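# Tuck the office chair fully under the desk

## Task

Roll the office chair completely under the desk so that it finishes upright with every wheel on the floor. A chair that topples or ends up leaning counts as a failure, and the chair must stay in place by itself, not only because the robot is holding or pressing on it.

## Robot and tools

ROBOT. A Hello Robot Stretch 3. It has a two-wheel drive base, a lift that slides up and down a mast, and one telescoping arm that reaches out to the robot's right. The gripper cannot move forward on its own, so drive the base to advance it. The base measures 0.33 m front to back and 0.34 m across. It turns on the spot about the point midway between its drive wheels, 0.05 m behind the front edge. With the arm pulled in and the wrist folded, the wrist pokes out at most 0.06 m beyond the right side and a spin sweeps a 0.28 m radius. A level, unfolded gripper reaches outside that circle.

FRAMES. Base frame: origin on the floor between the drive wheels, x forward, y to the left, z up. The odometry frame is the base frame as it was when the scene began. hand_pose is reported in the base frame at the point where closed fingertips meet. With all wrist joints at zero, that hand frame has x up, y pointing back along the arm toward the mast, and z toward the robot's rear.

execute_actions. Argument actions is a list holding one action or nothing; an empty list only reports state and images. An action may contain base, joints, or both, plus optional contact_limits. Motions in one action start together and may finish at different times. base takes exactly one key: translate_m, a straight drive offset in metres from the base's position in the most recent state report (positive forward, -1 to 1), or rotate_rad, an on-the-spot turn offset in radians (positive is counter-clockwise seen from above, i.e. left, -3.2 to 3.2). No sideways motion exists. joints is a map of joint name to absolute target: lift_m 0 to 1.1 (arm height on the mast), arm_m 0 to 0.52 (extension), wrist_yaw_rad -1.345 to 4.42 (0 along the arm, positive swings toward the front, 3.0 folded over the base), wrist_pitch_rad -1.57 to 0.451 (0 level, negative tips the fingers down), wrist_roll_rad -2.911 to 2.911 (0 fingers side by side, level), gripper_m -0.089 to 0.179 (larger is wider; true fingertip gap is smaller, by about 0.007 nearly shut to 0.025 fully open, and zero below 0.007), head_pan_rad -3.953 to 1.73 (0 forward, positive left, -1.57 looks along the arm), head_tilt_rad -1.53 to 0.419 (0 level, negative down). contact_limits accepts only arm_m: a motor effort percentage from 1 to 100 at which that arm motion halts with contact_stop; smaller is softer but a very small value stops instantly. It also caps holding force until the next action. cameras lists head_camera, nav_camera, wrist_camera or all; omitted, null or all gives every camera, [] gives none. Any unknown key, name or out-of-range number rejects the whole call and nothing moves. A single action runs at most 15 s. Anything left out of an action may still be driving toward its previous target without the status saying so. If a result reports a stop, the remaining calls of that reply are skipped.

wait: seconds from 0 to 10; nothing new is commanded, and it returns the same report as an empty action.

zoom_image: camera (head_camera, nav_camera or wrist_camera) and region [x0, y0, x1, y1] in pixels of that camera's latest full image, top-left is (0, 0), at most 504 by 504.

finished_scene: scene, the current scene's integer. It is final and says whether the goal was met; the chair must already be settled. Replying with no tool call ends the session.

RESULTS. pictures names the images in order. joint_positions gives current values; a joint counts as arrived within about ±0.004 for lift, arm and gripper, ±0.02 for yaw, roll and head, ±0.05 for pitch. base_status and joint_status: done (for the base, wheels turned the commanded amount even if slipping), off_target (stopped short, may still push), contact_stop, time_out, torque_fault (old target dropped; it then holds where it stopped unless slack or disabled). on_its_own covers uncommanded parts; its held at is a target, not a position, and an effort outside the rest range hints at pushing or load. motor_effort is percent of maximum, positive toward higher joint values (positive wheel effort pushes forward), peak in brackets; readings carry fixed bias and noise. lidar_m: 12 rough distances from the base origin, 30-degree sectors starting straight ahead and going counter-clockwise (4th left, 7th behind, 10th right), '-' means nothing seen; the scan plane is 0.17 m above the floor, range 0.15 to 12 m, blind to clear objects and the robot, partly blocked by the mast and, with a low lift, by robot parts in sectors 5, 6, 9, 10; thin legs may be missed. wrist_depth_mm (45 to 1000) and head_depth_mm (280 to 4000, image sideways) are 7x7 grids of median depth from top left. base_odometry counts wheel turns only; heading is positive left, -3.142 to 3.142. turned_by_wheels and turned_by_imu give rotation since the last report. base_tilt in degrees, forward and right positive, with a fixed offset up to about 4 degrees. contact_limits shows active, default and maximum values.

SPEED. The base is fast (0.30 m/s, 1.9 rad/s) only while stowed: lift_m under 0.30, arm_m under 0.03, wrist_yaw_rad over 2.54; otherwise 0.10 m/s and 0.63 rad/s.

CAUTIONS. Arm and lift halt and go slack when they press firmly on something; a slack lift may sink under load or keep pressing. Base, wrist and head have no contact stop and keep shoving. A wrist servo pushed hard for several seconds shuts off for 10 s. Fold or unfold the wrist only with lift_m 0.32 to 0.95, wrist_pitch_rad -0.4 and roll near 0; once folded the lift may go down to 0.25. With yaw below -0.4 keep pitch at -0.5 or lower. Pushing with the gripper higher than about 0.45 m against something rigid, or pushing again after a contact_stop, can topple the robot; so can driving while gripping or pressing something immovable, or snagging furniture, especially in reverse. If tilt appears, back off in small steps, release the contact, and lower the lift to about 0.2. To grip, command gripper_m below the object's width; to let go, open at least 0.02 past the touching value. Avoid drops, slams, hard hits and excessive pushing, and keep the chair from tipping.

Each tool is called after ">>>" in YAML: its name, and indented under it one key for each argument.

## Session

>>> execute_actions:
  actions: []

Scene clock: 0.00 s.
base_odometry: x=+0.000 y=+0.000 heading=+0.000 (m, m, rad; odometry frame)
turned_by_wheels: +0.000 (rad since the last result)
turned_by_imu: +0.000 (rad since the last result)
base_tilt: forward=-1.0 right=-1.4 (deg)
lidar_m: 0.83 0.82 1.48 0.95 1.21 1.15 2.33 1.63 3.02 2.53 2.53 0.97
head_depth_mm: 1543 1566 1585 1607 1593 976 899 / 1496 1504 1530 1540 1542 963 870 / 1449 1461 1477 1488 1488 951 844 / 1414 1422 1430 1439 1457 947 818 / 1364 1368 1379 1403 1397 938 792 / 1330 1338 1340 1358 1365 928 770 / 1285 1298 1302 1320 1324 920 746
base_status: not commanded
joint_positions: lift_m=+0.485 arm_m=-0.002 wrist_yaw_rad=+2.890 wrist_pitch_rad=-0.645 wrist_roll_rad=-0.018 gripper_m=+0.037 head_pan_rad=-0.016 head_tilt_rad=-0.013
joint_status: not commanded
motor_effort: left_wheel=+0 right_wheel=-1 lift_m=+38 arm_m=+0 wrist_yaw_rad=+1 wrist_pitch_rad=+4 wrist_roll_rad=+0 gripper_m=+0 head_pan_rad=+0 head_tilt_rad=+3 (%)
hand_pose: x=+0.0261 y=+0.0414 z=+0.4508 quat_wxyz=(+0.305, +0.687, +0.141, +0.644) (m; base frame)
wrist_depth_mm: 909 - - - - - 691 / 988 - - - - - 716 / 916 - 962 949 916 897 801 / 867 838 810 803 783 762 747 / 730 719 - 687 694 678 661 / 652 638 641 649 599 598 591 / 575 588 - - 557 544 534
pictures: head_camera (sideways: a quarter turn clockwise sets it upright), nav_camera (sideways: a quarter turn counterclockwise sets it upright), wrist_camera
Images, in order (width x height): head_camera 896x504, nav_camera 672x504, wrist_camera 644x364.

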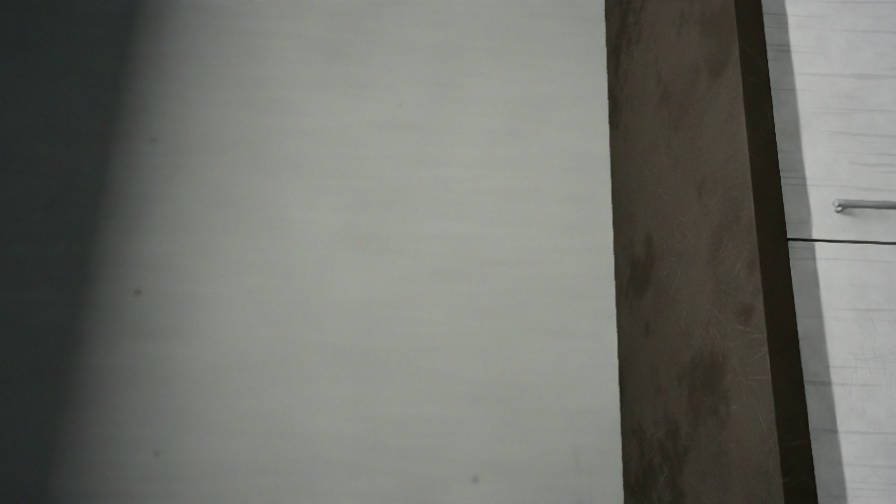

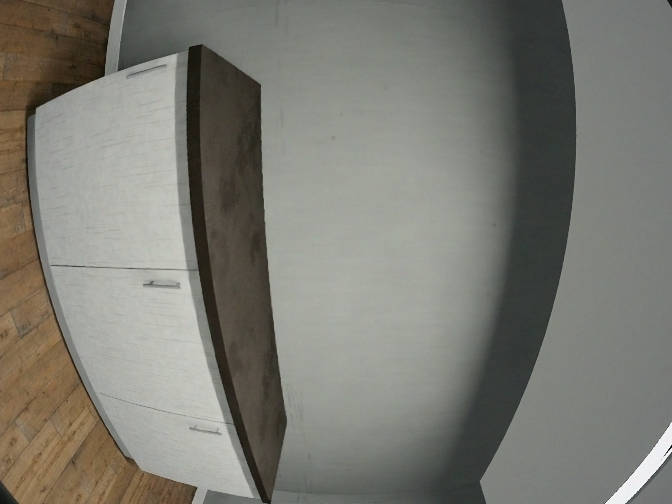

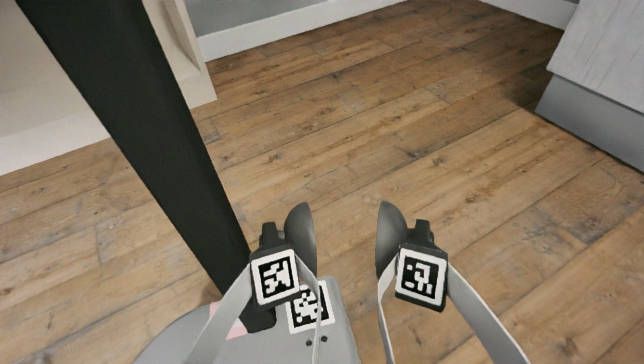

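>>> execute_actions:
  actions:
    - {"joints":{"head_pan_rad":1.7,"head_tilt_rad":-0.5,"lift_m":0.27,"wrist_yaw_rad":3.0,"wrist_pitch_rad":-0.4}}
  cameras: ["nav_camera"]

>>> execute_actions:
  actions:
    - {"joints":{"head_pan_rad":-2.6}}
  cameras: ["nav_camera"]

Scene clock: 2.93 s.
base_odometry: x=+0.000 y=+0.000 heading=+0.000 (m, m, rad; odometry frame)
turned_by_wheels: +0.000 (rad since the last result)
turned_by_imu: +0.000 (rad since the last result)
base_tilt: forward=-1.0 right=-1.3 (deg)
lidar_m: 0.83 0.83 1.48 0.96 1.21 1.15 2.34 1.63 2.99 2.53 2.53 0.98
head_depth_mm: 1060 1161 1286 1449 1615 1550 1281 / 1055 1146 1264 1422 1601 1534 1274 / 1040 1143 1254 1394 1576 1529 1276 / 1027 1117 1209 1330 1517 1466 1270 / 1011 1098 1184 1264 1472 1420 1276 / 1003 1089 1166 1248 1444 1435 - / 991 - - - - - -
base_status: not commanded
joint_positions: lift_m=+0.271 arm_m=-0.002 wrist_yaw_rad=+2.999 wrist_pitch_rad=-0.420 wrist_roll_rad=-0.018 gripper_m=+0.037 head_pan_rad=+1.693 head_tilt_rad=-0.494
joint_status: all done
motor_effort: left_wheel=+0(0) right_wheel=+0(0) lift_m=+13(35) arm_m=+0(0) wrist_yaw_rad=+0(1) wrist_pitch_rad=+6(6) wrist_roll_rad=+0(0) gripper_m=+0(0) head_pan_rad=+2(33) head_tilt_rad=-4(42) (%)
hand_pose: x=+0.0107 y=+0.0790 z=+0.2830 quat_wxyz=(+0.196, +0.694, +0.100, +0.686) (m; base frame)
wrist_depth_mm: 928 - - - - - - / 973 - - - - - - / 840 874 935 940 895 853 793 / 767 756 735 715 700 670 666 / 613 583 - 562 571 547 549 / 513 517 - - 468 466 457 / 449 - - - 415 401 398
pictures: nav_camera (sideways: a quarter turn counterclockwise sets it upright)
Images, in order (width x height): nav_camera 672x504.

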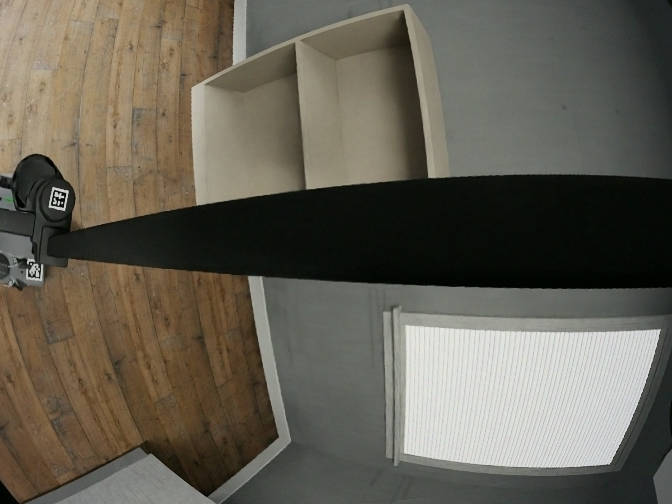

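Scene clock: 5.53 s.
base_odometry: x=+0.000 y=+0.000 heading=+0.000 (m, m, rad; odometry frame)
turned_by_wheels: +0.000 (rad since the last result)
turned_by_imu: +0.000 (rad since the last result)
base_tilt: forward=-1.1 right=-1.3 (deg)
lidar_m: 0.83 0.82 1.48 0.96 1.21 1.15 2.33 1.63 3.01 2.53 2.53 0.97
head_depth_mm: 2694 2842 3127 2660 1961 1561 1281 / 2726 2921 3160 1788 1886 1549 1278 / 2815 3002 1827 1788 1908 1543 1279 / 2905 3162 1834 2289 1936 1538 1276 / 2952 3261 3551 2597 1942 1531 1273 / 3137 3383 3662 2610 1930 1536 1264 / 3201 3506 3658 2592 1918 1523 1266
base_status: not commanded
joint_positions: lift_m=+0.271 arm_m=-0.002 wrist_yaw_rad=+2.999 wrist_pitch_rad=-0.420 wrist_roll_rad=-0.018 gripper_m=+0.037 head_pan_rad=-2.593 head_tilt_rad=-0.494
joint_status: all done
motor_effort: left_wheel=+0(0) right_wheel=+0(0) lift_m=+13(13) arm_m=+0(0) wrist_yaw_rad=+1(2) wrist_pitch_rad=+6(6) wrist_roll_rad=+0(0) gripper_m=+0(0) head_pan_rad=-3(32) head_tilt_rad=-6(3) (%)
hand_pose: x=+0.0107 y=+0.0790 z=+0.2830 quat_wxyz=(+0.196, +0.694, +0.100, +0.686) (m; base frame)
wrist_depth_mm: 923 - - - - - - / 987 - - - - - - / 840 901 926 914 899 850 805 / 783 746 743 714 680 683 659 / 609 602 - 576 582 544 545 / 507 509 - - 465 468 464 / 453 - - - 414 407 400
pictures: nav_camera (sideways: a quarter turn counterclockwise sets it upright)
Images, in order (width x height): nav_camera 672x504.

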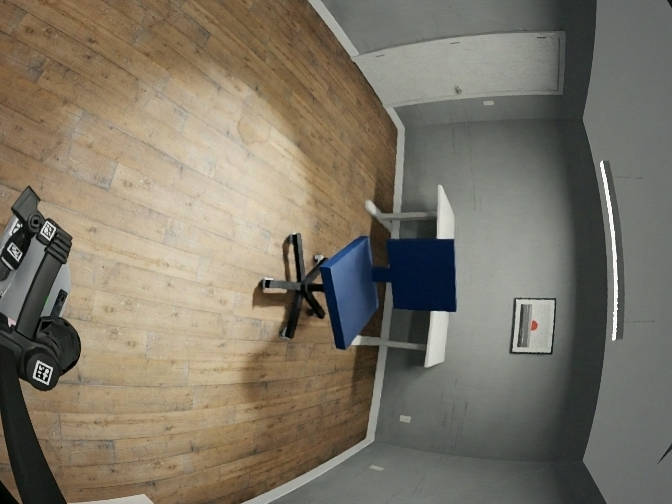

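>>> execute_actions:
  actions:
    - {"base":{"rotate_rad":-2.75},"joints":{"head_pan_rad":0,"head_tilt_rad":-0.5}}
  cameras: ["nav_camera","head_camera"]

>>> execute_actions:
  actions:
    - {"base":{"translate_m":0.8}}
  cameras: ["nav_camera","head_camera"]

Scene clock: 8.67 s.
base_odometry: x=+0.000 y=+0.000 heading=-2.750 (m, m, rad; odometry frame)
turned_by_wheels: -2.750 (rad since the last result)
turned_by_imu: -2.767 (rad since the last result)
base_tilt: forward=-1.0 right=-1.3 (deg)
lidar_m: 1.63 3.11 2.57 2.53 1.07 0.84 0.83 0.88 1.26 0.95 1.15 1.94
head_depth_mm: 2725 2898 3190 2665 1946 1543 1275 / 2707 2926 3267 2646 1937 1545 1277 / 2715 2961 3228 2285 1872 1541 1278 / 2778 2958 1898 1756 1898 1529 1273 / 2865 3041 1769 1778 1901 1534 1276 / 2853 3051 3357 2575 1932 1525 1265 / 2922 3137 3472 2580 1910 1521 1262
base_status: done
joint_positions: lift_m=+0.271 arm_m=-0.002 wrist_yaw_rad=+2.999 wrist_pitch_rad=-0.420 wrist_roll_rad=-0.018 gripper_m=+0.037 head_pan_rad=-0.007 head_tilt_rad=-0.495
joint_status: all done
motor_effort: left_wheel=+4(12) right_wheel=-5(10) lift_m=+14(14) arm_m=+0(0) wrist_yaw_rad=+1(2) wrist_pitch_rad=+6(6) wrist_roll_rad=+0(0) gripper_m=+0(0) head_pan_rad=+2(32) head_tilt_rad=-3(6) (%)
hand_pose: x=+0.0106 y=+0.0790 z=+0.2830 quat_wxyz=(+0.196, +0.694, +0.100, +0.686) (m; base frame)
wrist_depth_mm: 981 - - - - - - / - - - - - - - / 959 987 931 937 877 872 845 / 772 750 743 709 684 677 672 / 626 596 - 585 584 549 544 / 514 506 - - 462 468 460 / 448 - - - 417 409 399
pictures: head_camera (sideways: a quarter turn clockwise sets it upright), nav_camera (sideways: a quarter turn counterclockwise sets it upright)
Images, in order (width x height): head_camera 896x504, nav_camera 672x504.

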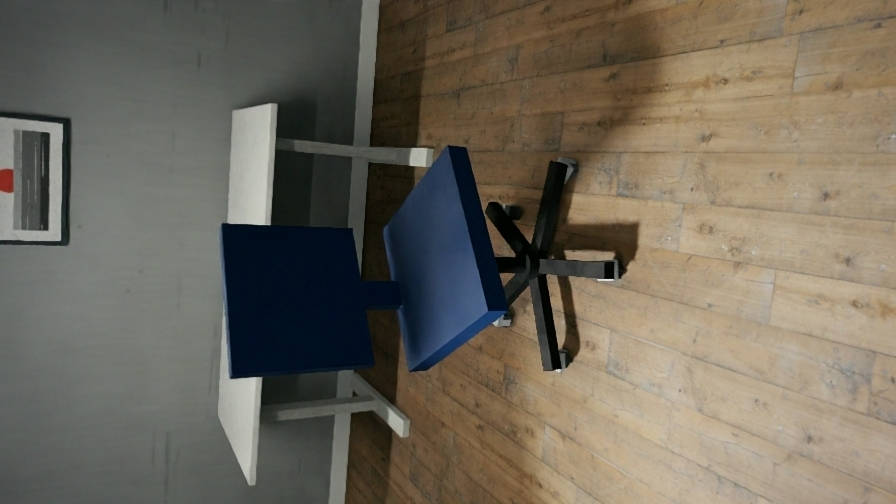

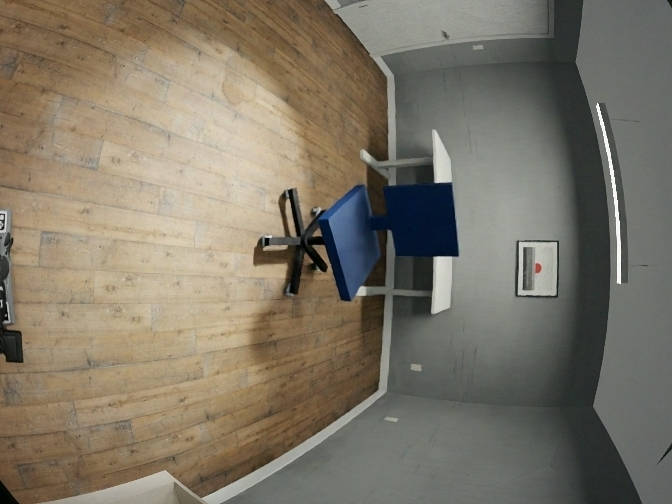

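Scene clock: 13.10 s.
base_odometry: x=-0.739 y=-0.306 heading=-2.750 (m, m, rad; odometry frame)
turned_by_wheels: +0.000 (rad since the last result)
turned_by_imu: +0.006 (rad since the last result)
base_tilt: forward=-1.0 right=-1.2 (deg)
lidar_m: 0.83 2.35 2.50 2.46 2.09 1.64 1.62 1.36 1.30 1.02 1.41 2.06
head_depth_mm: 2040 2191 2414 2593 1961 1554 1276 / 2076 2249 2208 2520 1935 1461 1249 / 2095 2282 2208 2626 1932 1009 1215 / 2126 2319 1132 1224 1236 980 1233 / 2136 2367 1074 1133 1194 980 1110 / 2192 2389 1019 1067 1187 993 1189 / 2196 2422 1929 1059 1855 1519 1234
base_status: done
joint_positions: lift_m=+0.271 arm_m=-0.002 wrist_yaw_rad=+2.999 wrist_pitch_rad=-0.419 wrist_roll_rad=-0.018 gripper_m=+0.037 head_pan_rad=-0.007 head_tilt_rad=-0.495
joint_status: not commanded
motor_effort: left_wheel=+3(12) right_wheel=-4(8) lift_m=+14(14) arm_m=+0(0) wrist_yaw_rad=+1(1) wrist_pitch_rad=+6(5) wrist_roll_rad=+0(0) gripper_m=+0(0) head_pan_rad=+2(3) head_tilt_rad=-3(5) (%)
hand_pose: x=+0.0105 y=+0.0791 z=+0.2831 quat_wxyz=(+0.195, +0.694, +0.100, +0.686) (m; base frame)
wrist_depth_mm: - - - - - - - / - - - - - - - / - 998 949 940 890 854 847 / 791 738 740 726 686 672 652 / 618 605 - 586 575 549 553 / 511 506 - - 465 469 461 / 446 - - - 411 406 402
pictures: head_camera (sideways: a quarter turn clockwise sets it upright), nav_camera (sideways: a quarter turn counterclockwise sets it upright)
Images, in order (width x height): head_camera 896x504, nav_camera 672x504.

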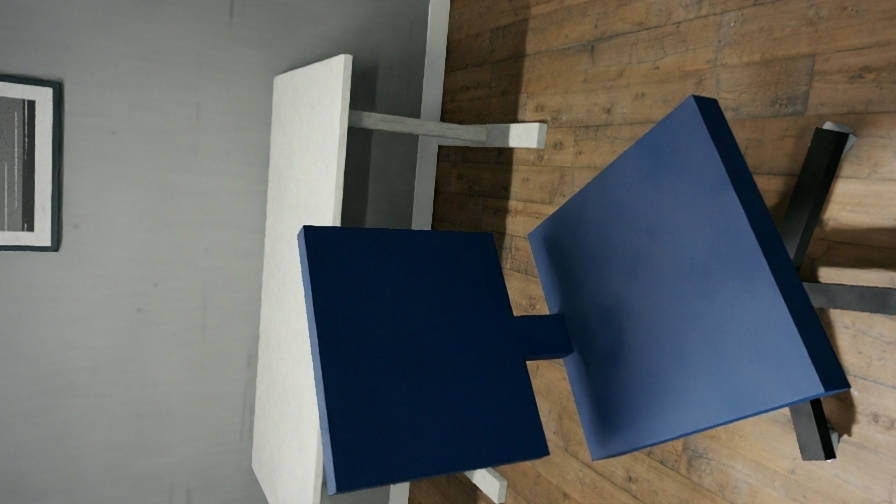

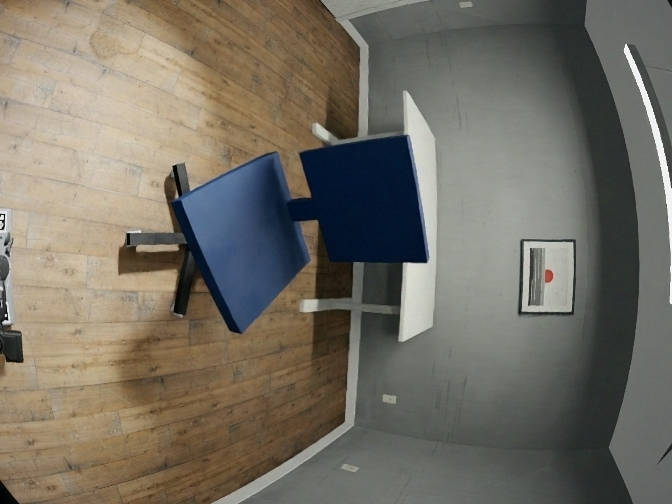

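>>> execute_actions:
  actions:
    - {"base":{"rotate_rad":1.1}}
  cameras: []

>>> execute_actions:
  actions:
    - {"base":{"translate_m":0.78}}
  cameras: []

>>> execute_actions:
  actions:
    - {"base":{"rotate_rad":-1.1}}
  cameras: []

>>> execute_actions:
  actions:
    - {"base":{"translate_m":0.9},"joints":{"lift_m":0.7,"head_pan_rad":-1.0,"head_tilt_rad":-0.8}}
  cameras: ["nav_camera"]

Scene clock: 15.40 s.
base_odometry: x=-0.739 y=-0.306 heading=-1.650 (m, m, rad; odometry frame)
turned_by_wheels: +1.100 (rad since the last result)
turned_by_imu: +1.106 (rad since the last result)
base_tilt: forward=-1.1 right=-1.4 (deg)
lidar_m: 2.47 2.46 2.00 1.63 1.62 1.37 1.02 1.06 1.43 2.20 0.83 2.35
head_depth_mm: 2364 2619 2899 2629 1962 1545 1282 / 2292 2527 2763 2631 1938 1556 1275 / 2235 2421 2685 2637 1937 1536 1272 / 2160 2338 2585 2618 1929 1536 1274 / 2104 2281 2484 2588 1935 1529 1267 / 2025 2200 2424 2502 1920 1527 1262 / 1963 2125 2315 2464 1913 1522 1262
base_status: done
joint_positions: lift_m=+0.271 arm_m=-0.002 wrist_yaw_rad=+2.999 wrist_pitch_rad=-0.419 wrist_roll_rad=-0.018 gripper_m=+0.037 head_pan_rad=-0.007 head_tilt_rad=-0.495
joint_status: not commanded
motor_effort: left_wheel=-4(10) right_wheel=+4(11) lift_m=+14(14) arm_m=-1(0) wrist_yaw_rad=+1(0) wrist_pitch_rad=+6(6) wrist_roll_rad=+0(0) gripper_m=+0(0) head_pan_rad=+3(2) head_tilt_rad=-4(2) (%)
hand_pose: x=+0.0105 y=+0.0791 z=+0.2831 quat_wxyz=(+0.195, +0.694, +0.100, +0.686) (m; base frame)
wrist_depth_mm: - - - - - - - / - - - - - - - / - 988 980 933 911 897 853 / 765 744 744 699 687 667 662 / 613 605 - 572 582 537 538 / 510 514 - - 461 468 450 / 450 - - - 409 403 401
pictures: none
No camera images: the call's "cameras" was empty. Leave "cameras" out to get every camera's image.

Scene clock: 19.77 s.
base_odometry: x=-0.801 y=-1.083 heading=-1.650 (m, m, rad; odometry frame)
turned_by_wheels: +0.000 (rad since the last result)
turned_by_imu: +0.005 (rad since the last result)
base_tilt: forward=-1.1 right=-1.4 (deg)
lidar_m: 1.75 1.73 1.90 1.91 1.90 2.09 1.78 2.04 0.75 1.99 1.84 2.15
head_depth_mm: 1663 1827 2050 2304 1964 1551 1281 / 1597 1742 1949 2210 1955 1549 1274 / 1563 1702 1874 2092 1951 1522 1275 / 1517 1654 1823 2022 1928 1534 1276 / 1462 1598 1745 1947 1918 1522 1272 / 1426 1539 1667 1869 1915 1520 1270 / 1381 1493 1627 1803 1897 1520 1269
base_status: done
joint_positions: lift_m=+0.271 arm_m=-0.002 wrist_yaw_rad=+2.999 wrist_pitch_rad=-0.419 wrist_roll_rad=-0.018 gripper_m=+0.037 head_pan_rad=-0.007 head_tilt_rad=-0.495
joint_status: not commanded
motor_effort: left_wheel=-5(9) right_wheel=+5(11) lift_m=+14(13) arm_m=+0(0) wrist_yaw_rad=+1(0) wrist_pitch_rad=+6(5) wrist_roll_rad=+0(1) gripper_m=+0(0) head_pan_rad=+2(3) head_tilt_rad=-3(2) (%)
hand_pose: x=+0.0105 y=+0.0791 z=+0.2832 quat_wxyz=(+0.195, +0.694, +0.100, +0.686) (m; base frame)
wrist_depth_mm: - - - - - - - / - - - - - - - / - 998 951 936 893 864 834 / 762 754 735 706 691 675 654 / 608 593 - 579 574 552 540 / 513 514 - - 464 472 457 / 454 - - - 411 411 397
pictures: none
No camera images: the call's "cameras" was empty. Leave "cameras" out to get every camera's image.

Scene clock: 21.73 s.
base_odometry: x=-0.801 y=-1.083 heading=-2.750 (m, m, rad; odometry frame)
turned_by_wheels: -1.100 (rad since the last result)
turned_by_imu: -1.106 (rad since the last result)
base_tilt: forward=-1.0 right=-1.3 (deg)
lidar_m: 1.83 2.23 1.76 1.73 1.85 1.92 1.90 2.04 1.79 2.03 0.75 1.98
head_depth_mm: 1810 1962 1870 2315 1945 1547 1194 / 1830 1986 1845 2374 1931 1538 1283 / 1869 2020 1832 2394 1946 1544 1274 / 1880 2050 1826 2408 1935 1538 1267 / 1909 2091 2189 2478 1922 1527 1270 / 1925 2091 2326 2486 1910 1523 1280 / 1972 2155 2382 2512 1926 1521 1267
base_status: done
joint_positions: lift_m=+0.271 arm_m=-0.002 wrist_yaw_rad=+2.999 wrist_pitch_rad=-0.419 wrist_roll_rad=-0.018 gripper_m=+0.037 head_pan_rad=-0.007 head_tilt_rad=-0.495
joint_status: not commanded
motor_effort: left_wheel=+4(13) right_wheel=-4(9) lift_m=+14(14) arm_m=-1(0) wrist_yaw_rad=+0(0) wrist_pitch_rad=+5(6) wrist_roll_rad=+0(0) gripper_m=+0(0) head_pan_rad=+2(2) head_tilt_rad=-3(4) (%)
hand_pose: x=+0.0105 y=+0.0791 z=+0.2832 quat_wxyz=(+0.195, +0.694, +0.100, +0.686) (m; base frame)
wrist_depth_mm: - - - - - - - / - - - - - - - / - - 934 932 880 862 829 / 758 728 760 711 699 667 648 / 610 594 - 574 578 550 541 / 499 510 - - 468 474 462 / 448 - - - 416 404 404
pictures: none
No camera images: the call's "cameras" was empty. Leave "cameras" out to get every camera's image.

Scene clock: 31.83 s.
base_odometry: x=-1.633 y=-1.427 heading=-2.750 (m, m, rad; odometry frame)
turned_by_wheels: +0.000 (rad since the last result)
turned_by_imu: +0.007 (rad since the last result)
base_tilt: forward=-1.1 right=-1.4 (deg)
lidar_m: 0.95 1.45 1.65 1.62 1.76 2.62 2.78 2.71 0.70 2.12 1.30 1.38
head_depth_mm: 1960 2176 2199 1757 1476 1272 1144 / 2091 2227 2193 1768 1477 1269 - / 1929 1266 2041 1757 1488 1277 1140 / 1719 1263 1032 1715 1493 1283 1118 / 1555 1265 964 1766 1477 1275 1125 / 1414 1251 959 1622 1468 1274 1121 / 1298 1249 959 819 1469 1276 1121
base_status: done
joint_positions: lift_m=+0.699 arm_m=-0.002 wrist_yaw_rad=+3.000 wrist_pitch_rad=-0.419 wrist_roll_rad=-0.018 gripper_m=+0.037 head_pan_rad=-0.993 head_tilt_rad=-0.790
joint_status: all done
motor_effort: left_wheel=+3(12) right_wheel=-4(9) lift_m=+60(62) arm_m=+0(1) wrist_yaw_rad=+0(1) wrist_pitch_rad=+5(6) wrist_roll_rad=+0(0) gripper_m=+0(0) head_pan_rad=-3(30) head_tilt_rad=-7(34) (%)
hand_pose: x=+0.0105 y=+0.0791 z=+0.7117 quat_wxyz=(+0.195, +0.694, +0.100, +0.686) (m; base frame)
wrist_depth_mm: - - - - - - - / - - - - - - - / - - - - - - - / - - - - - - - / - - - - - - - / - - - 982 961 981 939 / 937 906 897 891 842 843 819
pictures: nav_camera (sideways: a quarter turn counterclockwise sets it upright)
Images, in order (width x height): nav_camera 672x504.

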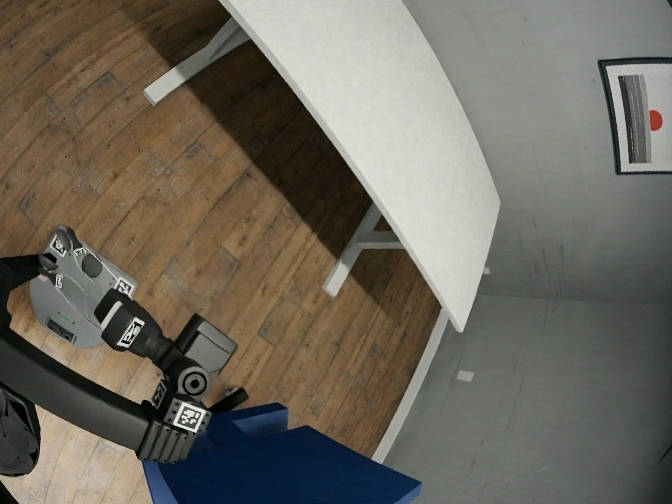

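>>> execute_actions:
  actions:
    - {"joints":{"wrist_yaw_rad":0,"head_pan_rad":-1.7,"head_tilt_rad":-0.8,"gripper_m":0.0}}
  cameras: ["nav_camera"]

Scene clock: 34.43 s.
base_odometry: x=-1.633 y=-1.427 heading=-2.750 (m, m, rad; odometry frame)
turned_by_wheels: +0.000 (rad since the last result)
turned_by_imu: +0.000 (rad since the last result)
base_tilt: forward=-1.0 right=-1.3 (deg)
lidar_m: 0.95 1.45 1.65 1.61 1.76 2.62 2.79 2.71 0.70 2.12 1.30 1.37
head_depth_mm: 1811 2067 538 574 648 794 - / 1822 2033 590 669 785 1171 - / 1827 2000 692 806 1010 1302 - / 1839 2092 2174 1763 1502 - - / 1826 2110 2172 1766 1471 1266 1115 / 1852 2122 2192 1759 1468 1270 1117 / 1859 2141 2167 1760 1468 1267 1117
base_status: not commanded
joint_positions: lift_m=+0.699 arm_m=-0.002 wrist_yaw_rad=+0.002 wrist_pitch_rad=-0.419 wrist_roll_rad=-0.018 gripper_m=+0.000 head_pan_rad=-1.693 head_tilt_rad=-0.790
joint_status: all done
motor_effort: left_wheel=+3(3) right_wheel=-4(4) lift_m=+60(60) arm_m=+0(0) wrist_yaw_rad=-1(3) wrist_pitch_rad=+5(6) wrist_roll_rad=+0(0) gripper_m=-2(78) head_pan_rad=-3(30) head_tilt_rad=-6(6) (%)
hand_pose: x=-0.0212 y=-0.3672 z=+0.7117 quat_wxyz=(+0.698, +0.149, -0.685, -0.145) (m; base frame)
wrist_depth_mm: 840 - - - 354 262 211 / - - - - 380 277 219 / 994 - - - 403 291 228 / - - - - 568 306 237 / - - - - 516 327 248 / - - - 950 461 346 258 / 941 887 908 861 826 363 358
pictures: nav_camera (sideways: a quarter turn counterclockwise sets it upright)
Images, in order (width x height): nav_camera 672x504.

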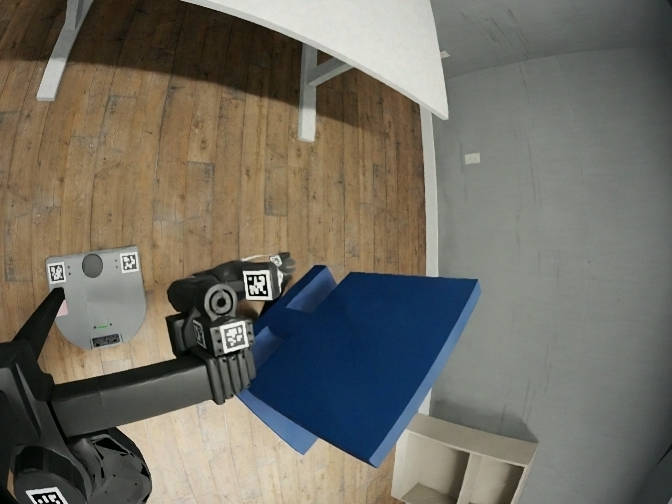

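>>> execute_actions:
  actions:
    - {"base":{"translate_m":-0.4},"joints":{"arm_m":0.06,"head_pan_rad":-1.57}}
  cameras: ["nav_camera"]

Scene clock: 39.97 s.
base_odometry: x=-1.263 y=-1.274 heading=-2.749 (m, m, rad; odometry frame)
turned_by_wheels: +0.000 (rad since the last result)
turned_by_imu: -0.003 (rad since the last result)
base_tilt: forward=-1.2 right=-1.5 (deg)
lidar_m: 1.34 1.87 1.70 1.69 1.80 2.42 2.39 2.47 2.01 0.66 2.22 1.58
head_depth_mm: 1727 1966 2161 468 555 1229 - / 1763 2001 2174 513 616 - 1086 / 1801 2038 524 568 667 - 1098 / 1813 2095 554 635 799 1227 1115 / 1845 2112 588 723 988 1279 1121 / 1884 2120 1981 1708 1471 1269 1120 / 1907 2192 2174 1762 1482 1266 1119
base_status: done
joint_positions: lift_m=+0.699 arm_m=+0.060 wrist_yaw_rad=+0.010 wrist_pitch_rad=-0.425 wrist_roll_rad=-0.018 gripper_m=+0.000 head_pan_rad=-1.577 head_tilt_rad=-0.790
joint_status: all done
motor_effort: left_wheel=+4(19) right_wheel=-8(48) lift_m=+54(60) arm_m=+3(2) wrist_yaw_rad=-7(76) wrist_pitch_rad=+7(7) wrist_roll_rad=+1(1) gripper_m=-3(14) head_pan_rad=+2(13) head_tilt_rad=-6(6) (%)
hand_pose: x=-0.0193 y=-0.4280 z=+0.7105 quat_wxyz=(+0.698, +0.154, -0.684, -0.145) (m; base frame)
wrist_depth_mm: - 213 164 133 112 97 85 / - 250 184 147 121 104 90 / - 301 211 163 132 111 97 / - - 245 181 146 121 103 / - - 295 - 157 131 111 / - - 453 - 166 144 120 / 904 899 865 296 215 158 131
pictures: nav_camera (sideways: a quarter turn counterclockwise sets it upright)
Images, in order (width x height): nav_camera 672x504.

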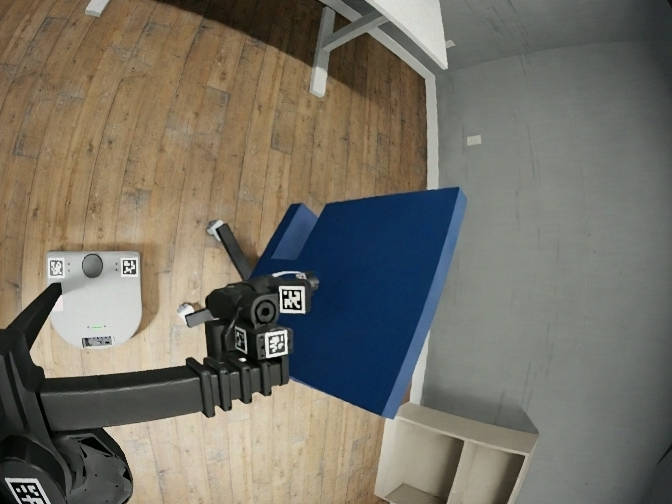

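>>> execute_actions:
  actions:
    - {"base":{"translate_m":-0.17}}
  cameras: []

>>> execute_actions:
  actions:
    - {"joints":{"arm_m":0.4}}
  cameras: ["nav_camera"]

Scene clock: 43.07 s.
base_odometry: x=-1.106 y=-1.209 heading=-2.749 (m, m, rad; odometry frame)
turned_by_wheels: +0.000 (rad since the last result)
turned_by_imu: -0.002 (rad since the last result)
base_tilt: forward=-1.1 right=-1.3 (deg)
lidar_m: 1.51 2.05 1.73 1.70 1.82 2.25 2.22 2.34 1.92 0.66 2.21 1.71
head_depth_mm: 1720 1950 520 576 881 1336 - / 1743 1992 519 577 725 - 1089 / 1792 2024 520 578 702 - 1099 / 1797 2059 519 581 706 1242 1111 / 1850 2115 521 583 736 1227 1119 / 1856 2133 522 583 765 1219 1119 / 1891 2173 2126 1678 1472 1266 1121
base_status: done
joint_positions: lift_m=+0.699 arm_m=+0.059 wrist_yaw_rad=-0.014 wrist_pitch_rad=-0.428 wrist_roll_rad=-0.018 gripper_m=+0.000 head_pan_rad=-1.577 head_tilt_rad=-0.790
joint_status: not commanded
motor_effort: left_wheel=+0(12) right_wheel=+2(30) lift_m=+52(55) arm_m=+4(5) wrist_yaw_rad=+10(42) wrist_pitch_rad=+8(9) wrist_roll_rad=+0(1) gripper_m=-3(9) head_pan_rad=+3(2) head_tilt_rad=-6(6) (%)
hand_pose: x=-0.0247 y=-0.4275 z=+0.7100 quat_wxyz=(+0.696, +0.147, -0.686, -0.154) (m; base frame)
wrist_depth_mm: 120 121 121 122 123 124 125 / 131 131 133 133 135 135 137 / 144 145 146 147 148 150 151 / 161 161 162 165 166 168 168 / 181 182 184 181 183 191 191 / 207 209 210 - 216 219 220 / 251 242 249 250 351 352 800
pictures: none
No camera images: the call's "cameras" was empty. Leave "cameras" out to get every camera's image.

Scene clock: 46.77 s.
base_odometry: x=-1.106 y=-1.209 heading=-2.749 (m, m, rad; odometry frame)
turned_by_wheels: +0.000 (rad since the last result)
turned_by_imu: -0.032 (rad since the last result)
base_tilt: forward=-1.0 right=-1.3 (deg)
lidar_m: 1.51 2.04 1.74 1.70 1.80 2.26 2.22 2.35 1.92 1.00 2.19 1.71
head_depth_mm: 1731 1859 1298 1684 1481 - - / 1751 728 779 - 1425 1279 1121 / 1770 763 830 1092 1442 1275 1129 / 1808 801 925 1185 1476 1273 1122 / 1787 853 1033 1671 1449 1280 1119 / 1845 2116 2180 1761 1480 1274 1125 / 1853 2157 2180 1757 1477 1271 1120
base_status: not commanded
joint_positions: lift_m=+0.700 arm_m=+0.399 wrist_yaw_rad=+0.006 wrist_pitch_rad=-0.429 wrist_roll_rad=-0.018 gripper_m=+0.000 head_pan_rad=-1.577 head_tilt_rad=-0.791
joint_status: all done
motor_effort: left_wheel=+4(4) right_wheel=-8(14) lift_m=+52(53) arm_m=+6(11) wrist_yaw_rad=-4(26) wrist_pitch_rad=+8(12) wrist_roll_rad=+0(1) gripper_m=-4(5) head_pan_rad=+2(2) head_tilt_rad=-7(6) (%)
hand_pose: x=-0.0202 y=-0.7671 z=+0.7098 quat_wxyz=(+0.698, +0.154, -0.684, -0.147) (m; base frame)
wrist_depth_mm: 242 184 152 128 111 98 88 / - 210 169 141 121 105 94 / - 247 192 157 132 114 101 / - 298 221 176 146 124 108 / - - 264 - 158 137 118 / - - 423 - 172 150 128 / 893 896 432 283 217 167 140
pictures: nav_camera (sideways: a quarter turn counterclockwise sets it upright)
Images, in order (width x height): nav_camera 672x504.

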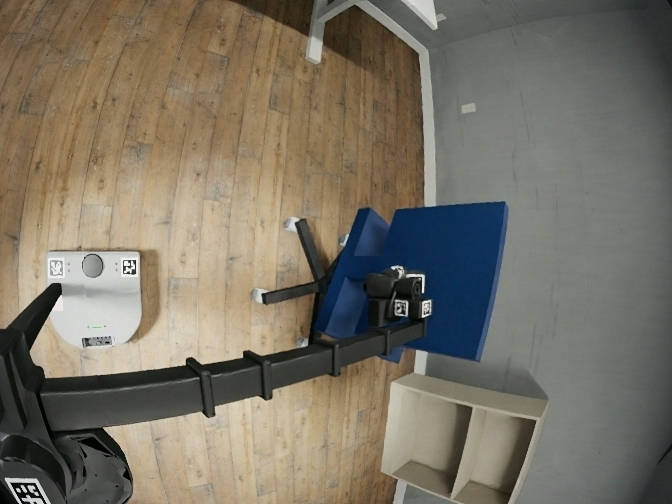

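>>> execute_actions:
  actions:
    - {"base":{"translate_m":-0.2},"joints":{"arm_m":0.2}}
  cameras: ["nav_camera"]

>>> execute_actions:
  actions:
    - {"joints":{"arm_m":0.52}}
  cameras: ["nav_camera"]

Scene clock: 50.43 s.
base_odometry: x=-0.921 y=-1.132 heading=-2.749 (m, m, rad; odometry frame)
turned_by_wheels: +0.000 (rad since the last result)
turned_by_imu: -0.001 (rad since the last result)
base_tilt: forward=-1.1 right=-1.2 (deg)
lidar_m: 1.72 2.25 1.76 1.72 1.81 2.05 2.02 2.13 1.84 0.99 2.16 1.88
head_depth_mm: 1708 1941 2067 1747 1495 - - / 1741 1966 2157 1821 - 1278 1117 / 1755 1980 1334 1188 - 1267 1116 / 1789 721 801 973 1422 1269 1120 / 1805 758 871 1097 1453 1276 1124 / 1829 800 956 1621 1449 1276 1121 / 1827 863 1983 1759 1483 1277 1121
base_status: done
joint_positions: lift_m=+0.700 arm_m=+0.200 wrist_yaw_rad=+0.000 wrist_pitch_rad=-0.420 wrist_roll_rad=-0.018 gripper_m=+0.000 head_pan_rad=-1.577 head_tilt_rad=-0.791
joint_status: all done
motor_effort: left_wheel=+2(5) right_wheel=-3(16) lift_m=+52(52) arm_m=-2(6) wrist_yaw_rad=-1(10) wrist_pitch_rad=+6(8) wrist_roll_rad=+0(1) gripper_m=-3(4) head_pan_rad=+2(2) head_tilt_rad=-6(7) (%)
hand_pose: x=-0.0214 y=-0.5694 z=+0.7118 quat_wxyz=(+0.698, +0.149, -0.685, -0.146) (m; base frame)
wrist_depth_mm: 385 301 251 241 - - - / 471 345 280 264 - - - / - 416 322 291 - - - / - 635 364 323 662 - - / - - 490 - - - - / - - 852 432 974 979 956 / 892 903 847 810 823 860 818
pictures: nav_camera (sideways: a quarter turn counterclockwise sets it upright)
Images, in order (width x height): nav_camera 672x504.

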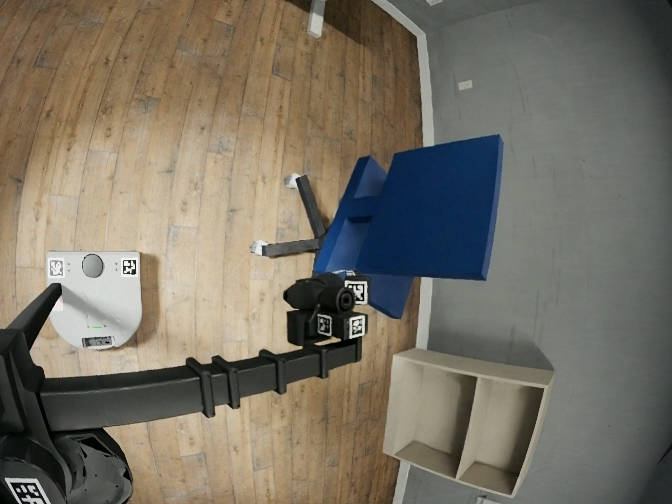

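Scene clock: 54.37 s.
base_odometry: x=-0.921 y=-1.132 heading=-2.749 (m, m, rad; odometry frame)
turned_by_wheels: +0.000 (rad since the last result)
turned_by_imu: -0.130 (rad since the last result)
base_tilt: forward=-1.1 right=-1.3 (deg)
lidar_m: 1.73 1.74 1.82 1.72 1.75 2.29 2.00 2.04 2.14 1.05 2.09 1.90
head_depth_mm: 1687 1990 2088 1764 1526 - - / 1774 1995 2009 1792 1477 1282 1126 / 1752 895 - 1713 1473 1273 1120 / 1758 842 985 1215 1482 1269 1117 / 1776 799 932 1144 1443 1271 1120 / 1758 778 881 1120 1458 1276 1122 / 1760 760 1330 1704 1450 1277 1112
base_status: not commanded
joint_positions: lift_m=+0.700 arm_m=+0.518 wrist_yaw_rad=-0.009 wrist_pitch_rad=-0.426 wrist_roll_rad=-0.017 gripper_m=+0.000 head_pan_rad=-1.576 head_tilt_rad=-0.792
joint_status: all done
joint sent to its limit — the command would take arm_m past its upper limit, so that joint was sent only as far as its limit.
motor_effort: left_wheel=-2(30) right_wheel=+4(55) lift_m=+49(51) arm_m=+3(11) wrist_yaw_rad=+8(53) wrist_pitch_rad=+7(17) wrist_roll_rad=+1(0) gripper_m=-3(10) head_pan_rad=+2(2) head_tilt_rad=-5(6) (%)
hand_pose: x=-0.0236 y=-0.8859 z=+0.7104 quat_wxyz=(+0.697, +0.148, -0.685, -0.152) (m; base frame)
wrist_depth_mm: 91 97 108 121 140 - - / 97 104 116 133 154 - - / 103 111 126 146 173 - - / 111 121 138 162 195 - - / 120 132 154 169 - - - / 130 144 171 230 985 952 956 / 142 160 189 242 807 853 795
pictures: nav_camera (sideways: a quarter turn counterclockwise sets it upright)
Images, in order (width x height): nav_camera 672x504.

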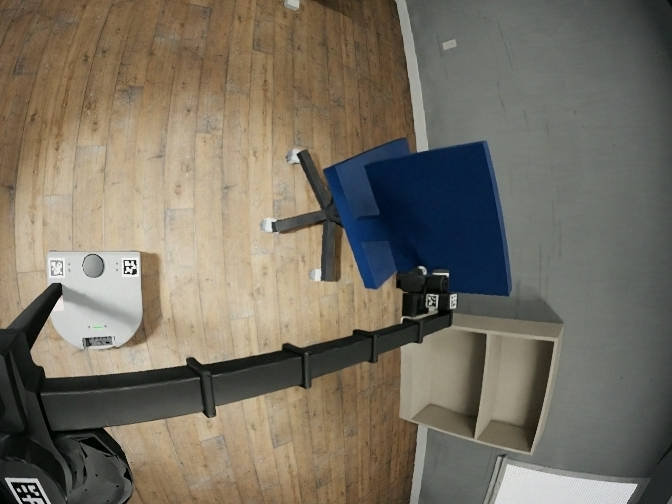

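>>> execute_actions:
  actions:
    - {"base":{"translate_m":-0.55},"joints":{"arm_m":0.0}}
  cameras: []

>>> execute_actions:
  actions:
    - {"base":{"rotate_rad":1.57}}
  cameras: []

>>> execute_actions:
  actions:
    - {"base":{"translate_m":-0.9}}
  cameras: ["nav_camera"]

Scene clock: 61.70 s.
base_odometry: x=-0.413 y=-0.922 heading=-2.749 (m, m, rad; odometry frame)
turned_by_wheels: +0.000 (rad since the last result)
turned_by_imu: -0.002 (rad since the last result)
base_tilt: forward=-1.0 right=-1.3 (deg)
lidar_m: 2.27 2.53 1.78 1.68 1.71 1.53 1.45 1.48 1.95 1.79 1.29 2.41
head_depth_mm: 1749 2008 2084 1763 1488 1282 - / 1753 2024 2090 1773 1475 1302 - / 1766 2038 2074 1752 1482 1303 - / 1744 1993 2083 1775 1472 1273 1129 / 1789 2063 2191 1759 1472 1271 1116 / 1806 2066 2168 1761 1471 1270 1118 / 1794 2062 2175 1694 1487 1276 1117
base_status: done
joint_positions: lift_m=+0.700 arm_m=+0.000 wrist_yaw_rad=+0.000 wrist_pitch_rad=-0.420 wrist_roll_rad=-0.017 gripper_m=+0.000 head_pan_rad=-1.576 head_tilt_rad=-0.792
joint_status: all done
motor_effort: left_wheel=+2(5) right_wheel=-2(8) lift_m=+49(49) arm_m=-2(2) wrist_yaw_rad=+0(6) wrist_pitch_rad=+6(7) wrist_roll_rad=+0(0) gripper_m=-3(3) head_pan_rad=+2(2) head_tilt_rad=-4(4) (%)
hand_pose: x=-0.0216 y=-0.3694 z=+0.7119 quat_wxyz=(+0.698, +0.149, -0.685, -0.146) (m; base frame)
wrist_depth_mm: 617 - - - - - - / 655 - - - - - - / 846 958 - - - - - / 749 - - - - - - / - - - - - - - / - - - 980 983 942 980 / 873 900 898 870 877 842 820
pictures: none
No camera images: the call's "cameras" was empty. Leave "cameras" out to get every camera's image.

Scene clock: 65.13 s.
base_odometry: x=-0.413 y=-0.922 heading=-1.179 (m, m, rad; odometry frame)
turned_by_wheels: +1.570 (rad since the last result)
turned_by_imu: +1.581 (rad since the last result)
base_tilt: forward=-1.0 right=-1.4 (deg)
lidar_m: 1.68 1.71 1.53 1.45 1.49 1.95 1.80 1.29 2.41 2.27 2.54 1.78
head_depth_mm: 2071 2560 2192 1753 1480 1278 - / 2102 2593 2204 1762 1482 1300 - / 2076 2593 2169 1762 1491 1302 - / 2088 2609 2188 1774 1479 1269 1122 / 2075 2560 2172 1761 1475 1276 1121 / 2196 2598 2177 1763 1473 1276 1117 / 2337 2613 2174 1744 1484 1278 1126
base_status: done
joint_positions: lift_m=+0.700 arm_m=+0.000 wrist_yaw_rad=+0.000 wrist_pitch_rad=-0.420 wrist_roll_rad=-0.017 gripper_m=+0.000 head_pan_rad=-1.576 head_tilt_rad=-0.792
joint_status: not commanded
motor_effort: left_wheel=-4(8) right_wheel=+5(8) lift_m=+49(49) arm_m=-2(2) wrist_yaw_rad=+0(1) wrist_pitch_rad=+6(6) wrist_roll_rad=+1(0) gripper_m=-3(2) head_pan_rad=+2(2) head_tilt_rad=-5(5) (%)
hand_pose: x=-0.0216 y=-0.3695 z=+0.7119 quat_wxyz=(+0.698, +0.149, -0.685, -0.146) (m; base frame)
wrist_depth_mm: - - - - - - - / - - - - - - - / - - - - - - - / - - - - - - - / - - - - - - - / - - - 964 - 972 926 / 933 917 892 893 853 852 820
pictures: none
No camera images: the call's "cameras" was empty. Leave "cameras" out to get every camera's image.

Scene clock: 75.53 s.
base_odometry: x=-0.756 y=-0.090 heading=-1.179 (m, m, rad; odometry frame)
turned_by_wheels: +0.000 (rad since the last result)
turned_by_imu: -0.005 (rad since the last result)
base_tilt: forward=-1.0 right=-1.4 (deg)
lidar_m: 2.57 2.63 1.48 1.40 1.43 1.13 0.90 1.22 1.58 0.78 2.59 2.73
head_depth_mm: 2376 2634 2184 1114 1010 1273 - / 2361 2631 2185 1122 967 1296 - / 2381 2657 560 645 901 1254 - / 2091 711 688 831 1332 1277 1124 / 2083 796 995 1673 1481 1272 1119 / 2068 2613 2181 1751 1477 1271 1128 / 2057 2596 2170 1753 1462 1276 1120
base_status: done
joint_positions: lift_m=+0.700 arm_m=+0.000 wrist_yaw_rad=+0.000 wrist_pitch_rad=-0.420 wrist_roll_rad=-0.017 gripper_m=+0.000 head_pan_rad=-1.576 head_tilt_rad=-0.792
joint_status: not commanded
motor_effort: left_wheel=-4(9) right_wheel=+4(5) lift_m=+49(49) arm_m=-2(2) wrist_yaw_rad=+0(1) wrist_pitch_rad=+6(6) wrist_roll_rad=+0(1) gripper_m=-2(3) head_pan_rad=+2(2) head_tilt_rad=-4(6) (%)
hand_pose: x=-0.0216 y=-0.3695 z=+0.7119 quat_wxyz=(+0.698, +0.149, -0.685, -0.146) (m; base frame)
wrist_depth_mm: - - - 255 219 - - / - - - 286 - - - / - - - 323 727 - - / - - - 372 573 616 - / - - - - 509 507 - / - - - 459 431 908 970 / 898 897 856 812 444 785 862
pictures: nav_camera (sideways: a quarter turn counterclockwise sets it upright)
Images, in order (width x height): nav_camera 672x504.

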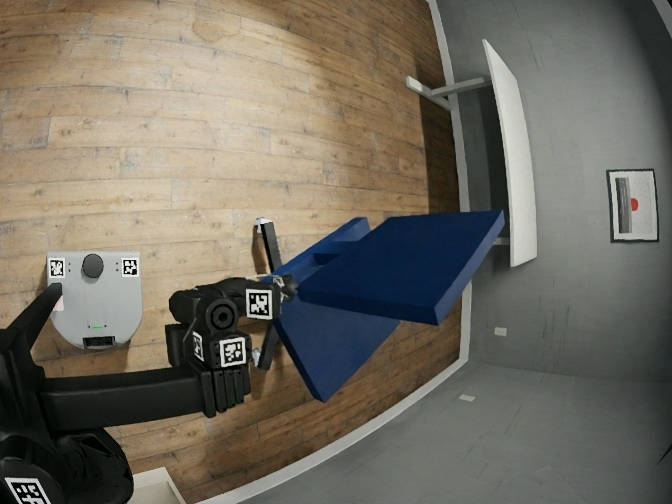

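>>> execute_actions:
  actions:
    - {"joints":{"arm_m":0.17}}
  cameras: []

>>> execute_actions:
  actions:
    - {"base":{"translate_m":-0.3}}
  cameras: ["nav_camera"]

Scene clock: 79.23 s.
base_odometry: x=-0.756 y=-0.090 heading=-1.179 (m, m, rad; odometry frame)
turned_by_wheels: +0.000 (rad since the last result)
turned_by_imu: +0.037 (rad since the last result)
base_tilt: forward=-1.0 right=-1.3 (deg)
lidar_m: 2.57 2.04 1.46 1.40 1.78 1.14 0.90 1.23 0.84 0.82 2.60 2.70
head_depth_mm: 2373 2587 2182 1127 989 1268 - / 2352 2596 2189 1124 - 1247 1118 / 2278 2599 627 756 - 1212 1121 / 1952 800 917 1217 1401 1276 1121 / 2077 2603 2174 1744 1471 1279 1121 / 2050 2630 2167 1751 1469 1270 1123 / 2065 2605 2169 1762 1471 1272 1122
base_status: not commanded
joint_positions: lift_m=+0.700 arm_m=+0.169 wrist_yaw_rad=+0.063 wrist_pitch_rad=-0.427 wrist_roll_rad=-0.017 gripper_m=+0.000 head_pan_rad=-1.576 head_tilt_rad=-0.792
joint_status: all done
on_its_own: wrist_yaw_rad is held at +0.052, not at your +0.000, by its stall guard, which is not easing now
motor_effort: left_wheel=+0(17) right_wheel=-3(31) lift_m=+48(49) arm_m=+4(12) wrist_yaw_rad=-7(36) wrist_pitch_rad=+8(13) wrist_roll_rad=+1(0) gripper_m=-3(6) head_pan_rad=+2(2) head_tilt_rad=-7(5) (%)
hand_pose: x=-0.0075 y=-0.5372 z=+0.7102 quat_wxyz=(+0.702, +0.173, -0.680, -0.127) (m; base frame)
wrist_depth_mm: - - - 238 114 - - / - - - 277 125 - - / - - - 328 138 - - / - - - 400 156 588 - / - - - - 179 487 483 / - - - - 418 419 403 / 896 881 886 867 345 363 357
pictures: none
No camera images: the call's "cameras" was empty. Leave "cameras" out to get every camera's image.

Scene clock: 83.50 s.
base_odometry: x=-0.871 y=+0.187 heading=-1.179 (m, m, rad; odometry frame)
turned_by_wheels: +0.000 (rad since the last result)
turned_by_imu: -0.003 (rad since the last result)
base_tilt: forward=-1.1 right=-1.5 (deg)
lidar_m: 2.87 2.03 1.46 1.39 0.91 0.91 0.61 0.93 1.23 0.85 2.75 3.02
head_depth_mm: 2354 2611 2184 1768 1514 1297 - / 2363 2615 2181 1422 - 1257 1125 / 2390 2646 659 1087 - 1274 1121 / 2419 2640 644 766 1295 1241 1124 / 2068 2282 706 870 1395 1253 1116 / 2074 703 777 1059 1450 1271 1121 / 2080 738 884 1708 1473 1270 1115
base_status: done
joint_positions: lift_m=+0.700 arm_m=+0.170 wrist_yaw_rad=+0.093 wrist_pitch_rad=-0.422 wrist_roll_rad=-0.017 gripper_m=+0.000 head_pan_rad=-1.576 head_tilt_rad=-0.792
joint_status: not commanded
on_its_own: wrist_yaw_rad is held at +0.095, not at your +0.000, by its stall guard, which is not easing now
motor_effort: left_wheel=-1(12) right_wheel=+1(30) lift_m=+48(48) arm_m=+3(4) wrist_yaw_rad=+1(50) wrist_pitch_rad=+6(11) wrist_roll_rad=+0(0) gripper_m=-2(9) head_pan_rad=+2(2) head_tilt_rad=-6(5) (%)
hand_pose: x=-0.0007 y=-0.5376 z=+0.7114 quat_wxyz=(+0.704, +0.181, -0.677, -0.114) (m; base frame)
wrist_depth_mm: 316 219 166 134 122 - - / - 258 187 148 135 - - / - 312 213 163 151 - - / - 391 250 183 179 - - / - - 301 - 488 - - / - - 403 237 437 989 968 / 923 900 820 376 367 846 822
pictures: nav_camera (sideways: a quarter turn counterclockwise sets it upright)
Images, in order (width x height): nav_camera 672x504.

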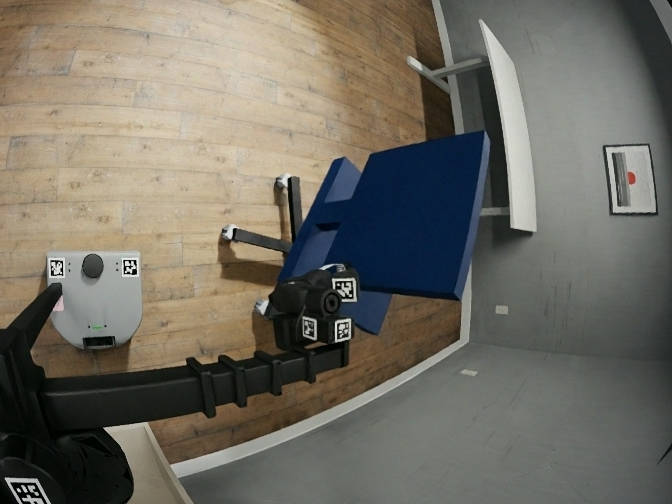

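Back about 35° off. Push with arm, rotating further (I want it facing diagonally toward the desk centre).

>>> execute_actions:
  actions:
    - {"joints":{"arm_m":0.45,"wrist_yaw_rad":0.1}}
  cameras: ["nav_camera"]

Scene clock: 86.90 s.
base_odometry: x=-0.871 y=+0.187 heading=-1.181 (m, m, rad; odometry frame)
turned_by_wheels: -0.002 (rad since the last result)
turned_by_imu: -0.171 (rad since the last result)
base_tilt: forward=-1.0 right=-1.3 (deg)
lidar_m: 2.89 2.90 1.55 1.39 1.63 0.89 0.84 0.58 1.05 0.93 0.95 2.77
head_depth_mm: 1703 1780 1859 1749 1477 - - / 2171 2281 2202 1713 1450 1279 1120 / 2444 821 932 1664 1443 1285 1126 / 2412 751 861 1082 1449 1274 1117 / 2417 709 766 905 1385 1252 1114 / 2359 2501 705 1030 1418 1266 1119 / 2057 2556 2169 1179 1442 1274 1123
base_status: not commanded
joint_positions: lift_m=+0.700 arm_m=+0.449 wrist_yaw_rad=+0.018 wrist_pitch_rad=-0.449 wrist_roll_rad=-0.017 gripper_m=+0.000 head_pan_rad=-1.576 head_tilt_rad=-0.793
joint_status: wrist_yaw_rad off_target (ended at +0.018, target +0.100); the others done
on_its_own: left_wheel is at rest, and its effort (-31) is outside its rest range (-18 to +18); right_wheel is at rest, and its effort (+52) is outside its rest range (-18 to +18); wrist_yaw_rad is at rest, and its effort (+56) is outside its rest range (-12 to +12)
motor_effort: left_wheel=-31(31) right_wheel=+52(54) lift_m=+48(49) arm_m=+5(13) wrist_yaw_rad=+56(57) wrist_pitch_rad=+14(22) wrist_roll_rad=+0(0) gripper_m=-11(12) head_pan_rad=+2(2) head_tilt_rad=-4(4) (%)
hand_pose: x=-0.0176 y=-0.8146 z=+0.7054 quat_wxyz=(+0.697, +0.165, -0.682, -0.150) (m; base frame)
wrist_depth_mm: - 76 91 113 151 908 676 / - 80 97 124 170 - 708 / - 85 104 136 195 - 723 / - 91 113 152 227 - 761 / 85 97 123 157 - - 768 / 91 105 136 169 - 966 790 / 97 114 148 236 815 832 787
pictures: nav_camera (sideways: a quarter turn counterclockwise sets it upright)
Images, in order (width x height): nav_camera 672x504.

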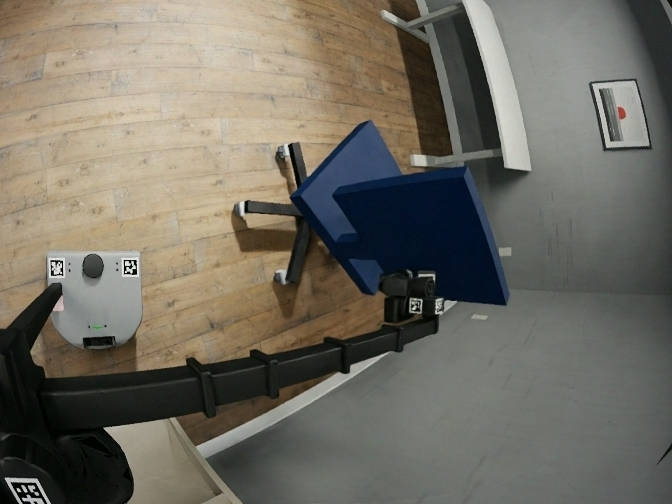

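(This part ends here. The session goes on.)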